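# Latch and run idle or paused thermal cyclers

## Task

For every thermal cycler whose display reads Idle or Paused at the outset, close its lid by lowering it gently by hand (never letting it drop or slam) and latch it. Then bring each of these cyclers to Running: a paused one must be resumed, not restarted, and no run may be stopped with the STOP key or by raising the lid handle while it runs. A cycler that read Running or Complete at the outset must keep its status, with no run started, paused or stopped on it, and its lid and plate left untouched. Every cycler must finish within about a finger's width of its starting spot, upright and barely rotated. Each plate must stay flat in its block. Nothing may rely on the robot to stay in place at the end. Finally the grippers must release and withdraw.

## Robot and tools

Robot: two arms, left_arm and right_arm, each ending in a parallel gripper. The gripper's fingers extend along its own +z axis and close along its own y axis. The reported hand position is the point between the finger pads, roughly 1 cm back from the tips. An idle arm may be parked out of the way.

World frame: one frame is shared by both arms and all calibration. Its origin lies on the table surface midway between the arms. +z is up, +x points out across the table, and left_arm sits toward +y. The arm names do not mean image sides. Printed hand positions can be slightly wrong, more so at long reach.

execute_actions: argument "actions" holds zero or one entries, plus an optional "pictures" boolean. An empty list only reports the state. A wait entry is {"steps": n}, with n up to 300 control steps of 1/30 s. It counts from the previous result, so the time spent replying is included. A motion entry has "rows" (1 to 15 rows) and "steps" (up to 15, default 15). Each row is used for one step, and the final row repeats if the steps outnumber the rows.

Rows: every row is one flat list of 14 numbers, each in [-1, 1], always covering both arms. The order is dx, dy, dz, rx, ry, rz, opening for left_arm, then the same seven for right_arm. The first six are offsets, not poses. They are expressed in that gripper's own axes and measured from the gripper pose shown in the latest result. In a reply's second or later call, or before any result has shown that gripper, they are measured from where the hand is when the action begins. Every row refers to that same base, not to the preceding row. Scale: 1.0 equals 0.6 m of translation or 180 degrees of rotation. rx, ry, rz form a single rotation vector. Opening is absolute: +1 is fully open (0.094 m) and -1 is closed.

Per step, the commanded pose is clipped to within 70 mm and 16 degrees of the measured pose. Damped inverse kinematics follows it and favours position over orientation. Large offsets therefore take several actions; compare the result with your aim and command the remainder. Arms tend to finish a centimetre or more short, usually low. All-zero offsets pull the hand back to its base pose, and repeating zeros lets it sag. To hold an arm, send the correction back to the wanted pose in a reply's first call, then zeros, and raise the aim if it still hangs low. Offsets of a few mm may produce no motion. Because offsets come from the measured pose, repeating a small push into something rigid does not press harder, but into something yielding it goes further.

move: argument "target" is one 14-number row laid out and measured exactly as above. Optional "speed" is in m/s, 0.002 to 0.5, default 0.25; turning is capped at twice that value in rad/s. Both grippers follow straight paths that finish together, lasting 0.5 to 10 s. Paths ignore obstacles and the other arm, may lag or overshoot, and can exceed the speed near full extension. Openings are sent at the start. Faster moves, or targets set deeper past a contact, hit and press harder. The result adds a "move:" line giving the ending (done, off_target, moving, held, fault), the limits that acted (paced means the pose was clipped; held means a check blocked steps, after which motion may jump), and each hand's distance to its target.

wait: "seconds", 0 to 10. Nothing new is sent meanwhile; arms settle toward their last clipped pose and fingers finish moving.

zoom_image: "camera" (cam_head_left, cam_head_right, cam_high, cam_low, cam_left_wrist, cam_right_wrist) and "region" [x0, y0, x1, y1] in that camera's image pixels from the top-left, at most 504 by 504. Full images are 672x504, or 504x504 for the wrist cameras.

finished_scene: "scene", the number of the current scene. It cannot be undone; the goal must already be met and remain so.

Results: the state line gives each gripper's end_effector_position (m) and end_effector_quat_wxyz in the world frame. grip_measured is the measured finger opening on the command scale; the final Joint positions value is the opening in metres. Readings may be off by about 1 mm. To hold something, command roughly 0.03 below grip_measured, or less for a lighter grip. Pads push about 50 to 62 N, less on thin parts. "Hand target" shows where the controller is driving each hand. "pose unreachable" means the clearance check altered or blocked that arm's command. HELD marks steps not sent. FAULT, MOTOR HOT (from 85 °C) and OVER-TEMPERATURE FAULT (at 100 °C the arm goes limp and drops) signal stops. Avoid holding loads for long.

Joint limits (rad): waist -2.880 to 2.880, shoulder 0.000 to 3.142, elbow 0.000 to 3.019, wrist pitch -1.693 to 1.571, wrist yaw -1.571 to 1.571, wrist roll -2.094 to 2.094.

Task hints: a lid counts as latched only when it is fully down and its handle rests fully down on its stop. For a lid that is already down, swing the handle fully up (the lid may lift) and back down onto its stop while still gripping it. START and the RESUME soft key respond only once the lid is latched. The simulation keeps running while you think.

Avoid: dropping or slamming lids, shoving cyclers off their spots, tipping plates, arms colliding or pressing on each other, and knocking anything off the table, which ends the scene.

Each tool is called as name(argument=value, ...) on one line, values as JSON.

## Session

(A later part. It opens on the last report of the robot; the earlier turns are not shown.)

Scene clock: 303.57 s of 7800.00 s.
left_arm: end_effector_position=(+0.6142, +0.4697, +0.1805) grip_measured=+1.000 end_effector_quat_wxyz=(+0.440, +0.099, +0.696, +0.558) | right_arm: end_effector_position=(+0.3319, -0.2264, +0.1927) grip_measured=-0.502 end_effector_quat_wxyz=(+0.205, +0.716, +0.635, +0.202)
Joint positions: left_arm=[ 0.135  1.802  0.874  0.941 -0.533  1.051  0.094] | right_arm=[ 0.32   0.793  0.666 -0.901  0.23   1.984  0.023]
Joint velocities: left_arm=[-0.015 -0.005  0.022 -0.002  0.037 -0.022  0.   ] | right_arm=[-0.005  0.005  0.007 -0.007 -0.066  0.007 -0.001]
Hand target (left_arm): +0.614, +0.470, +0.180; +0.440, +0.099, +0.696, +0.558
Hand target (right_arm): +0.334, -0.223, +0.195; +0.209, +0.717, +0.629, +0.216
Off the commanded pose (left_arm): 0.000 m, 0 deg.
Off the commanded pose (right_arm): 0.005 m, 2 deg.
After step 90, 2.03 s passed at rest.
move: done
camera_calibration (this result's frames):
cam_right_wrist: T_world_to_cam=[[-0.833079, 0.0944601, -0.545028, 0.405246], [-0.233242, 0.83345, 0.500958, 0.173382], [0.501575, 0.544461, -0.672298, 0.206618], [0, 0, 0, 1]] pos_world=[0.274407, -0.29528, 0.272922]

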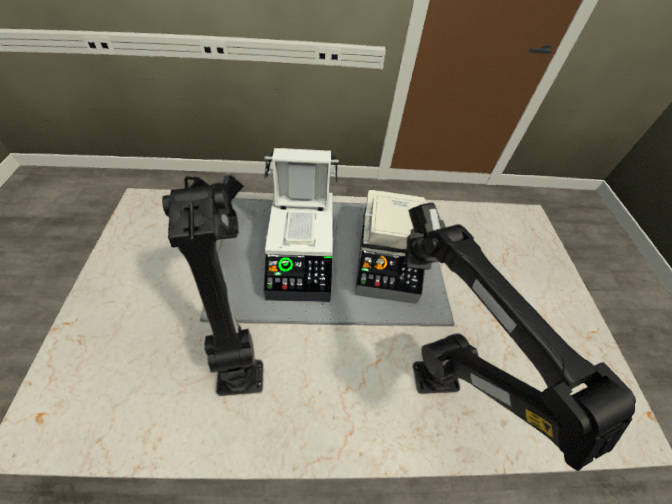

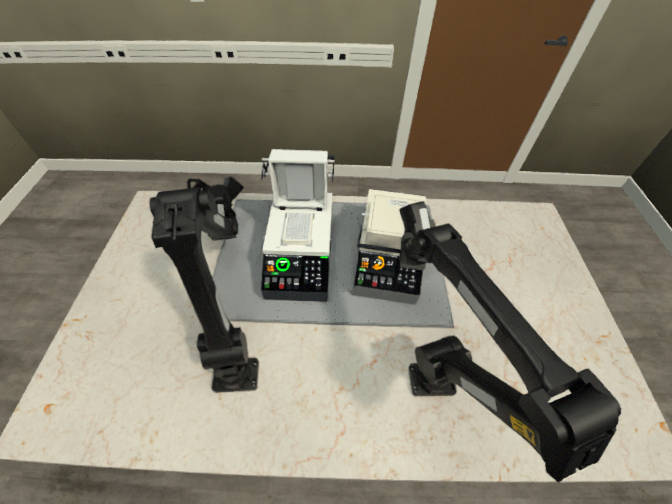

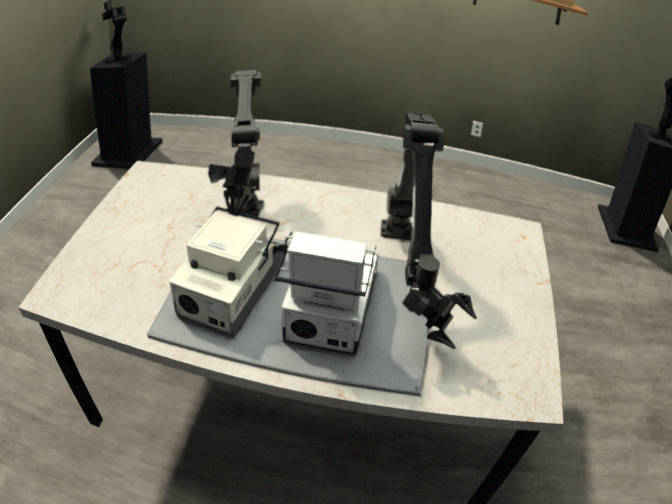

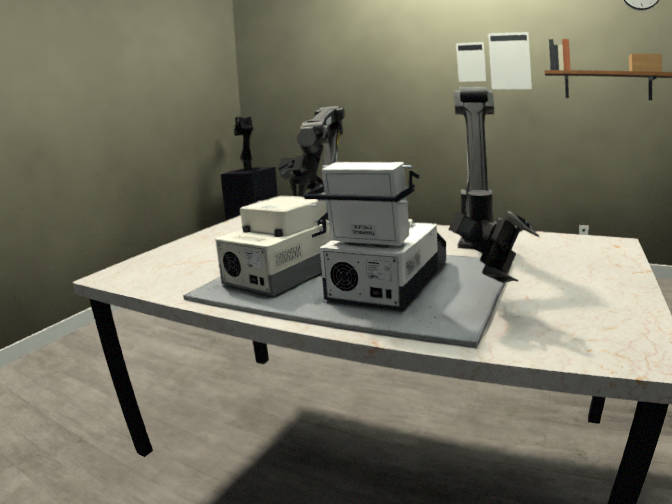

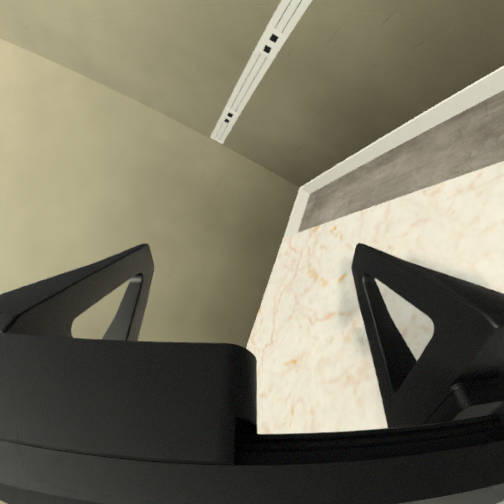

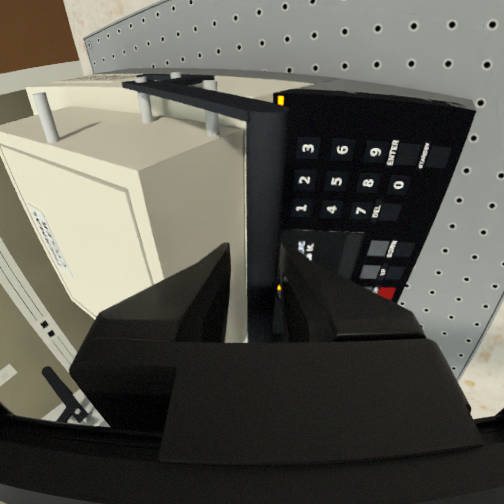

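move(target=[0,0,0,0,0,0,1,0,-0.008,0.04,0,0,0,-0.5], speed=0.04)

move(target=[0,0,0,0,0,0,1,0,0,0,0,0,0,-0.86])

move(target=[0,0,0,0,0,0,1,0,0.12,-0.09,0.05,0,0,-0.86], speed=0.04)

move(target=[0,0,0,0,0,0,1,0,0.12,-0.02,0.05,0,0,-0.86], speed=0.04)

zoom_image(camera="cam_high", region=[150, 130, 350, 300])

Scene clock: 317.40 s of 7800.00 s.
left_arm: end_effector_position=(+0.6142, +0.4697, +0.1805) grip_measured=+1.000 end_effector_quat_wxyz=(+0.440, +0.099, +0.696, +0.558) | right_arm: end_effector_position=(+0.3363, -0.2258, +0.1717) grip_measured=-0.502 end_effector_quat_wxyz=(+0.202, +0.719, +0.635, +0.198)
Joint positions: left_arm=[ 0.135  1.802  0.874  0.941 -0.533  1.051  0.094] | right_arm=[ 0.315  0.828  0.629 -0.84   0.226  1.985  0.023]
Joint velocities: left_arm=[-0.005 -0.005 -0.007 -0.022  0.007  0.037  0.   ] | right_arm=[ 0.005 -0.005  0.012  0.002 -0.007 -0.037  0.001]
Hand target (left_arm): +0.614, +0.470, +0.180; +0.440, +0.099, +0.696, +0.558
Hand target (right_arm): +0.341, -0.226, +0.170; +0.205, +0.717, +0.635, +0.202
Off the commanded pose (left_arm): 0.000 m, 0 deg.
Off the commanded pose (right_arm): 0.005 m, 1 deg.
After step 90, 9.93 s passed at rest.
move: done
camera_calibration (this result's frames):
cam_right_wrist: T_world_to_cam=[[-0.83839, 0.0974514, -0.536288, 0.398397], [-0.224585, 0.834729, 0.502781, 0.181538], [0.496652, 0.541969, -0.677942, 0.192059], [0, 0, 0, 1]] pos_world=[0.279396, -0.29445, 0.252587]

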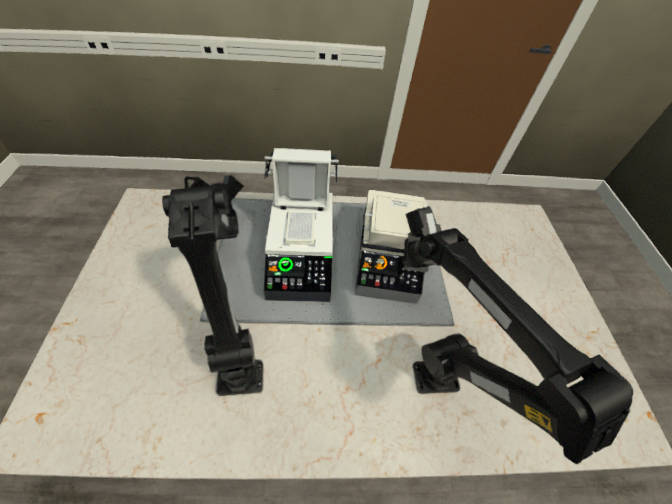

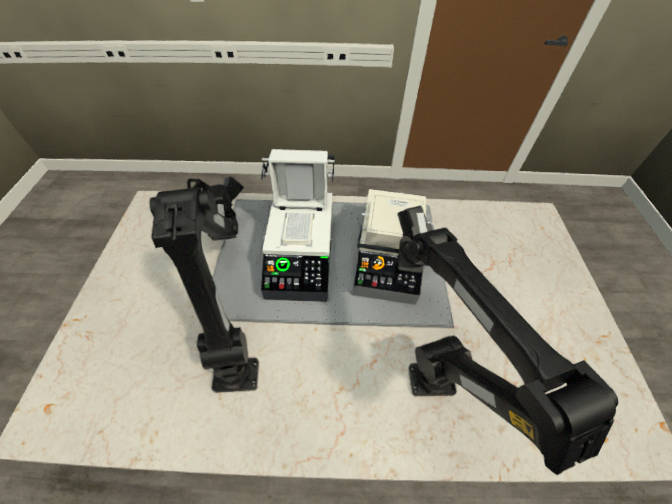

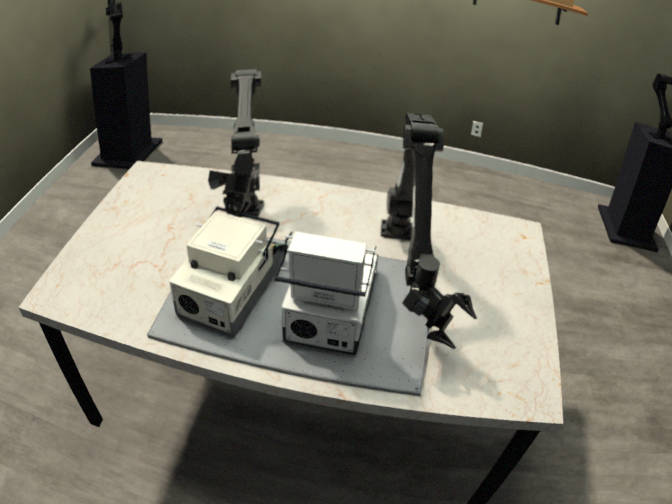

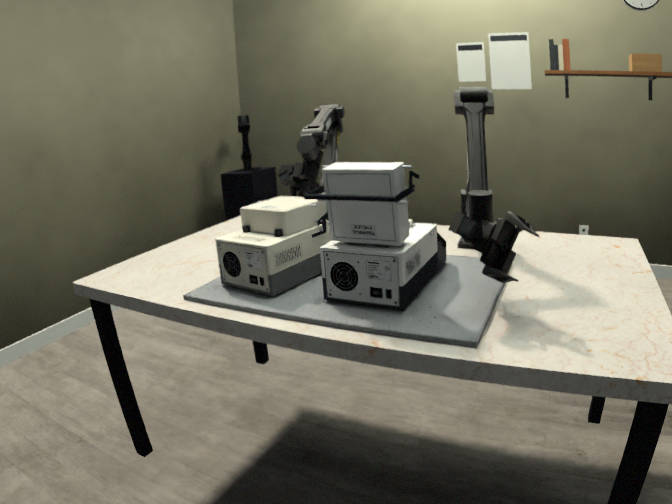

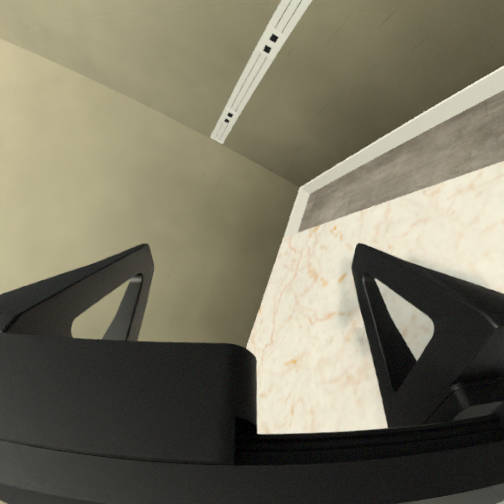

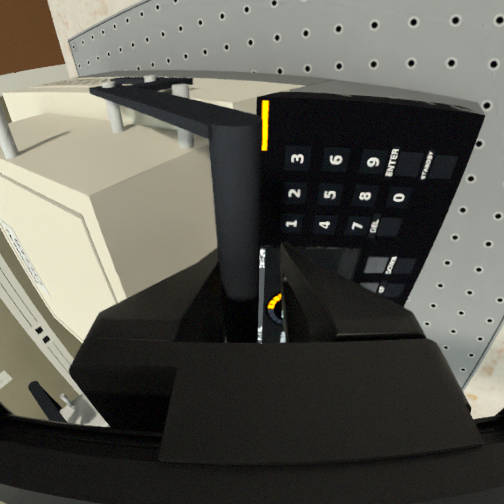

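Scene clock: 317.90 s of 7800.00 s.
left_arm: end_effector_position=(+0.6142, +0.4697, +0.1805) grip_measured=+1.000 end_effector_quat_wxyz=(+0.440, +0.099, +0.696, +0.558) | right_arm: end_effector_position=(+0.3374, -0.2263, +0.1721) grip_measured=-0.792 end_effector_quat_wxyz=(+0.204, +0.720, +0.633, +0.199)
Joint positions: left_arm=[ 0.135  1.802  0.874  0.941 -0.533  1.051  0.094] | right_arm=[ 0.314  0.829  0.629 -0.836  0.23   1.988  0.01 ]
Joint velocities: left_arm=[-0.005 -0.024  0.017  0.012 -0.051 -0.022  0.   ] | right_arm=[ 0.005  0.005  0.007  0.002 -0.022 -0.037  0.   ]
Hand target (left_arm): +0.614, +0.470, +0.180; +0.440, +0.099, +0.696, +0.558
Hand target (right_arm): +0.336, -0.226, +0.172; +0.203, +0.719, +0.635, +0.198
Off the commanded pose (left_arm): 0.000 m, 0 deg.
Off the commanded pose (right_arm): 0.001 m, 0 deg.
move: done
camera_calibration (this result's frames):
cam_right_wrist: T_world_to_cam=[[-0.835657, 0.101355, -0.53982, 0.400076], [-0.222911, 0.835663, 0.501974, 0.181707], [0.501985, 0.539809, -0.675735, 0.18938], [0, 0, 0, 1]] pos_world=[0.279765, -0.294625, 0.252727]

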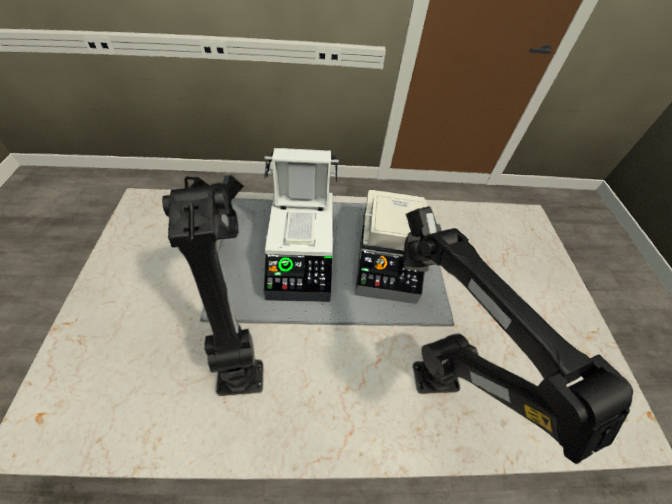

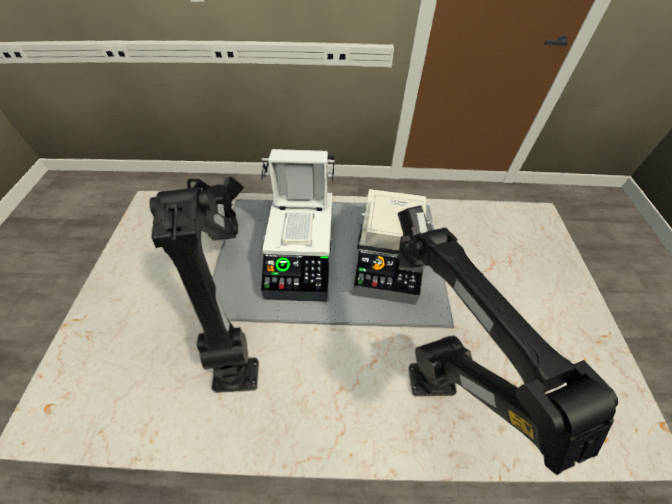

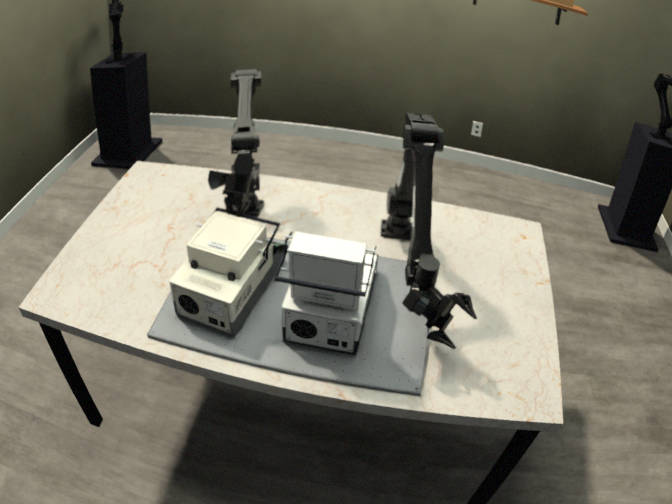

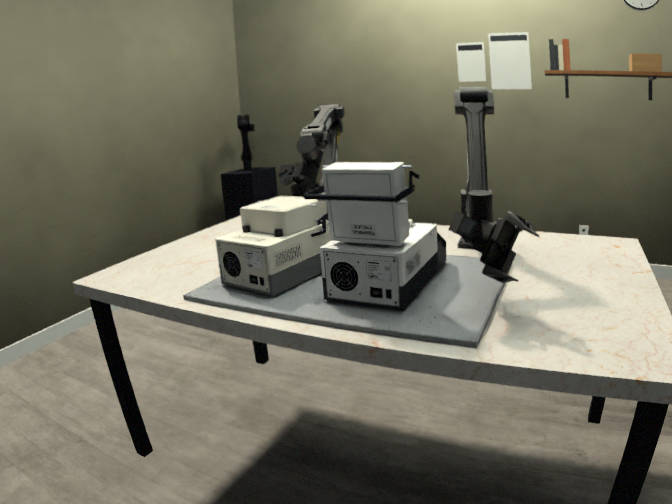

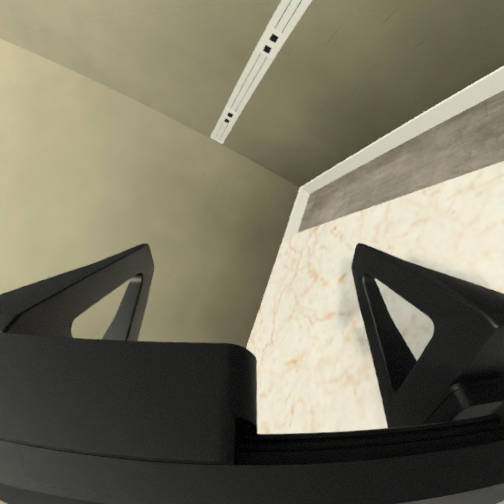

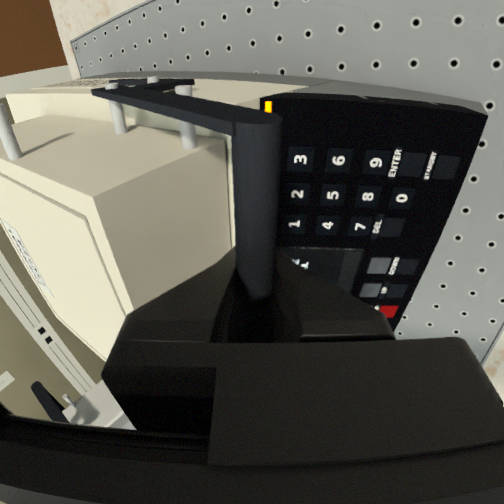

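Scene clock: 320.40 s of 7800.00 s.
left_arm: end_effector_position=(+0.6142, +0.4697, +0.1805) grip_measured=+1.000 end_effector_quat_wxyz=(+0.440, +0.099, +0.696, +0.558) | right_arm: end_effector_position=(+0.3483, -0.2286, +0.2047) grip_measured=-0.792 end_effector_quat_wxyz=(+0.118, +0.743, +0.649, +0.113)
Joint positions: left_arm=[ 0.135  1.802  0.874  0.941 -0.533  1.051  0.094] | right_arm=[ 0.237  0.994  0.87  -1.139  0.115  1.961  0.01 ]
Joint velocities: left_arm=[-0.005  0.005  0.002  0.007 -0.095 -0.007  0.   ] | right_arm=[-0.015 -0.005 -0.032 -0.007  0.051  0.051 -0.001]
Hand target (left_arm): +0.614, +0.470, +0.180; +0.440, +0.099, +0.696, +0.558
Hand target (right_arm): +0.365, -0.233, +0.255; +0.149, +0.733, +0.647, +0.147
Off the commanded pose (left_arm): 0.000 m, 0 deg.
Off the commanded pose (right_arm): 0.056 m, 5 deg.
move: off_target (right_arm)
camera_calibration (this result's frames):
cam_right_wrist: T_world_to_cam=[[-0.941872, 0.115202, -0.315605, 0.421345], [-0.0849284, 0.827228, 0.555411, 0.108755], [0.325062, 0.549929, -0.769359, 0.290281], [0, 0, 0, 1]] pos_world=[0.31173, -0.298139, 0.295905]

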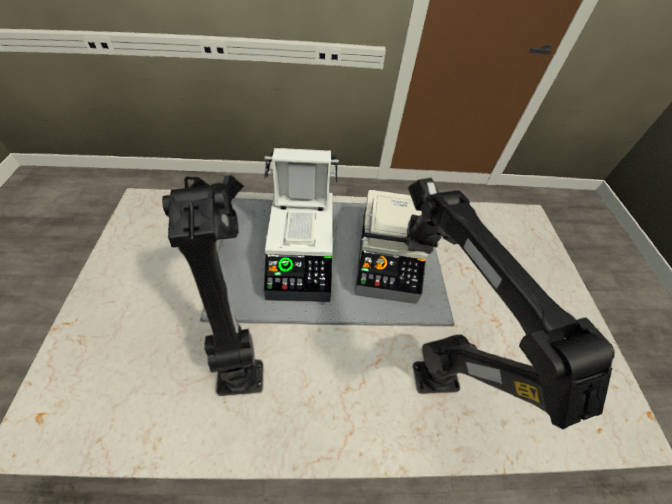

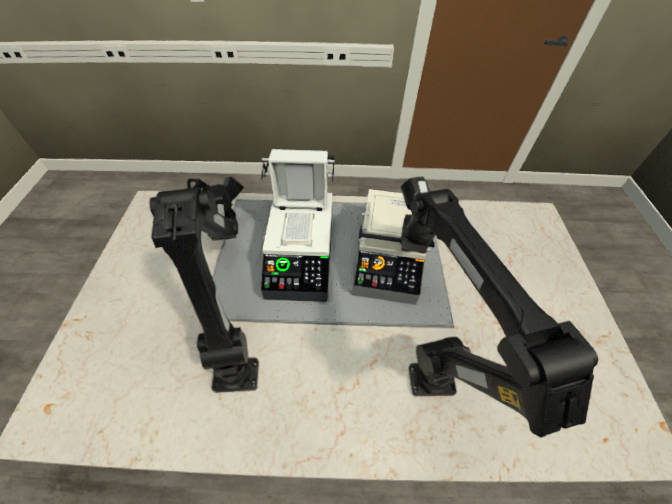

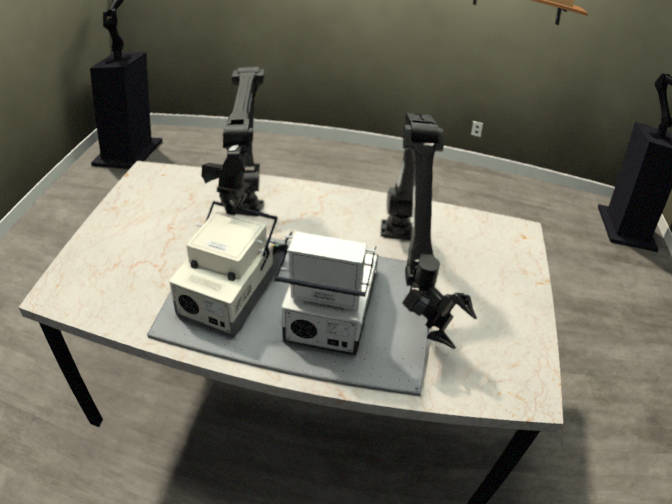

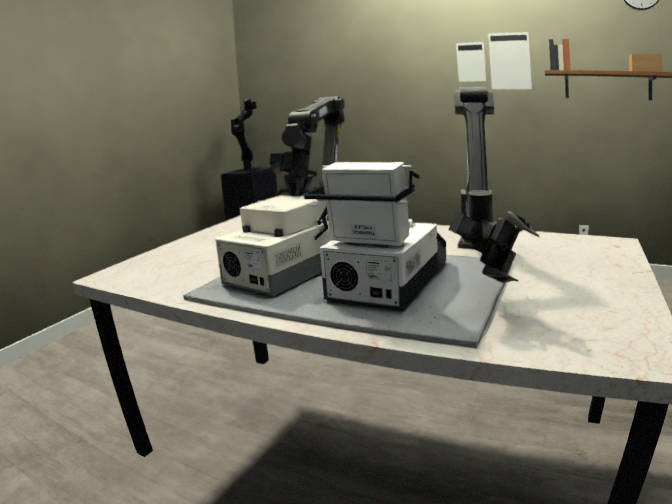

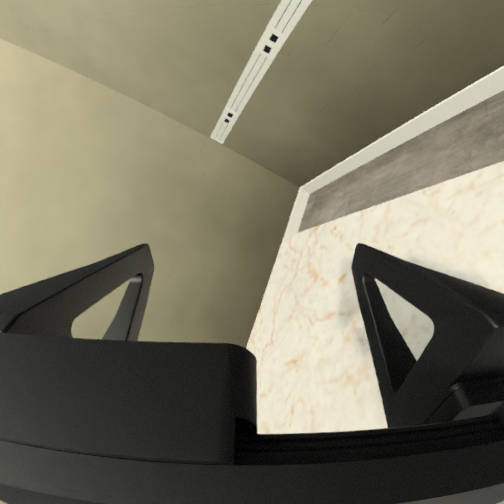

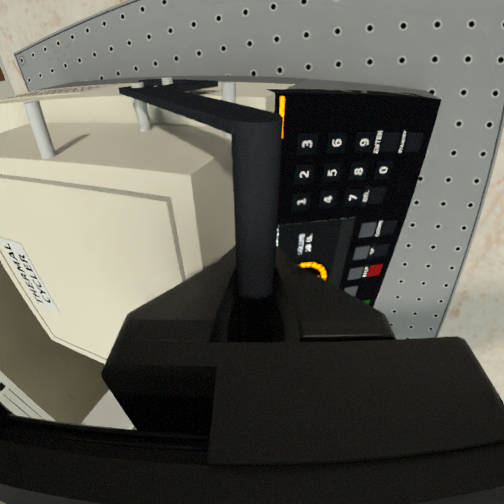

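Scene clock: 322.63 s of 7800.00 s.
left_arm: end_effector_position=(+0.6142, +0.4697, +0.1805) grip_measured=+1.000 end_effector_quat_wxyz=(+0.440, +0.099, +0.696, +0.558) | right_arm: end_effector_position=(+0.3580, -0.2300, +0.2205) grip_measured=-0.792 end_effector_quat_wxyz=(+0.021, +0.753, +0.657, +0.023)
Joint positions: left_arm=[ 0.135  1.802  0.874  0.941 -0.533  1.051  0.094] | right_arm=[ 0.173  1.18   1.074 -1.403  0.014  1.917  0.01 ]
Joint velocities: left_arm=[-0.005 -0.005 -0.012 -0.012 -0.007 -0.066  0.   ] | right_arm=[-0.015 -0.005 -0.007 -0.007 -0.051  0.007 -0.   ]
Hand target (left_arm): +0.614, +0.470, +0.180; +0.440, +0.099, +0.696, +0.558
Hand target (right_arm): +0.406, -0.238, +0.240; +0.061, +0.750, +0.656, +0.059
Off the commanded pose (left_arm): 0.000 m, 0 deg.
Off the commanded pose (right_arm): 0.058 m, 6 deg.
move: off_target (right_arm)
camera_calibration (this result's frames):
cam_right_wrist: T_world_to_cam=[[-0.99104, 0.12173, -0.0549705, 0.397274], [0.0672853, 0.810529, 0.581821, 0.0378721], [0.11538, 0.57291, -0.811457, 0.389754], [0, 0, 0, 1]] pos_world=[0.346196, -0.30235, 0.316072]

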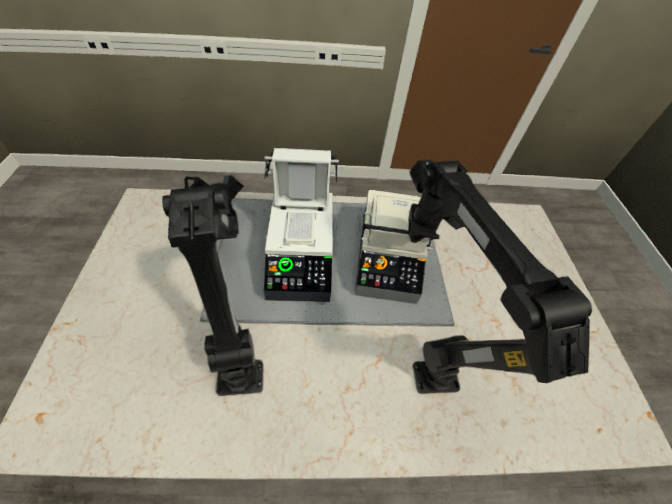

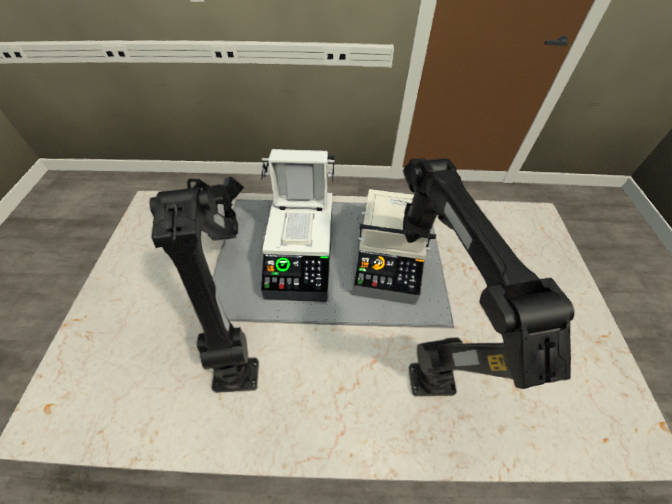

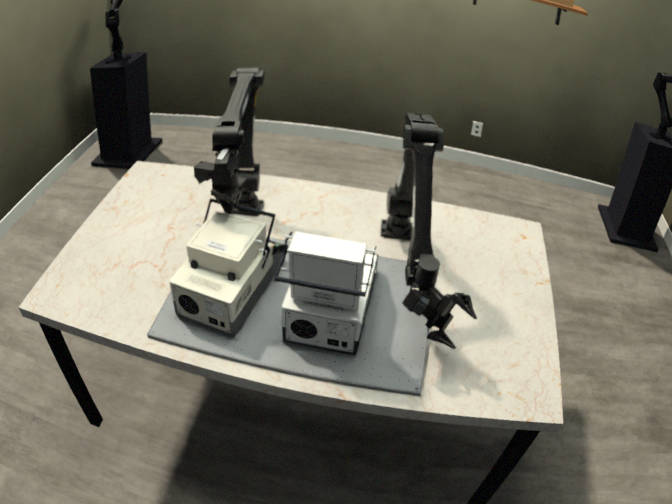

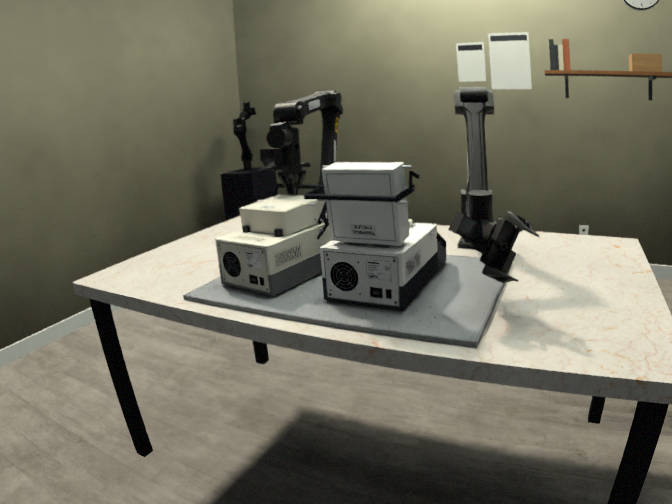

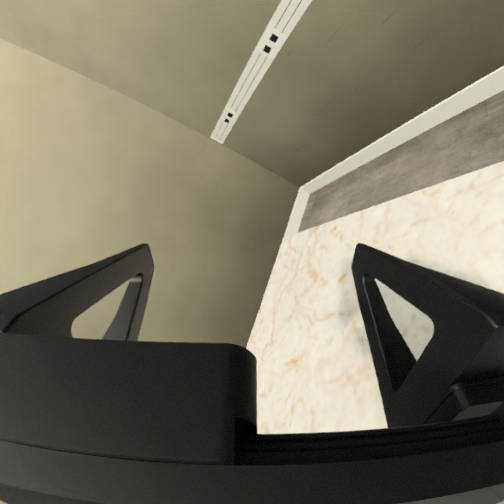

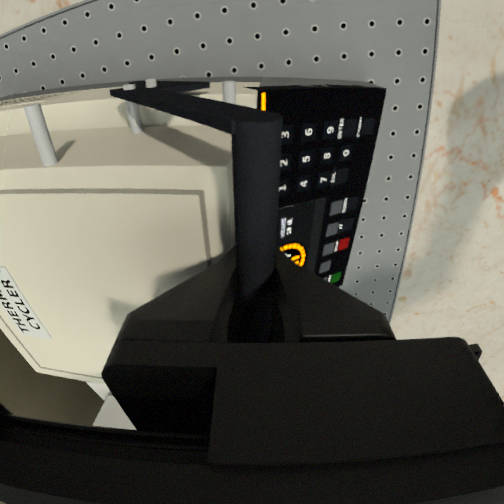

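Region (150, 130, 350, 300) of cam_high's 672x504 image, scaled by 2.520, with more detail than that image has; it fills the top 428 rows of this view, and the rest is white.

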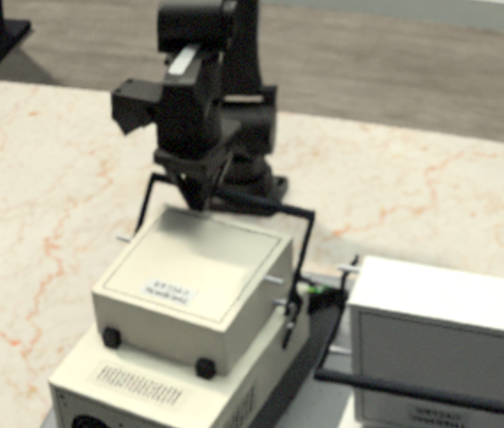

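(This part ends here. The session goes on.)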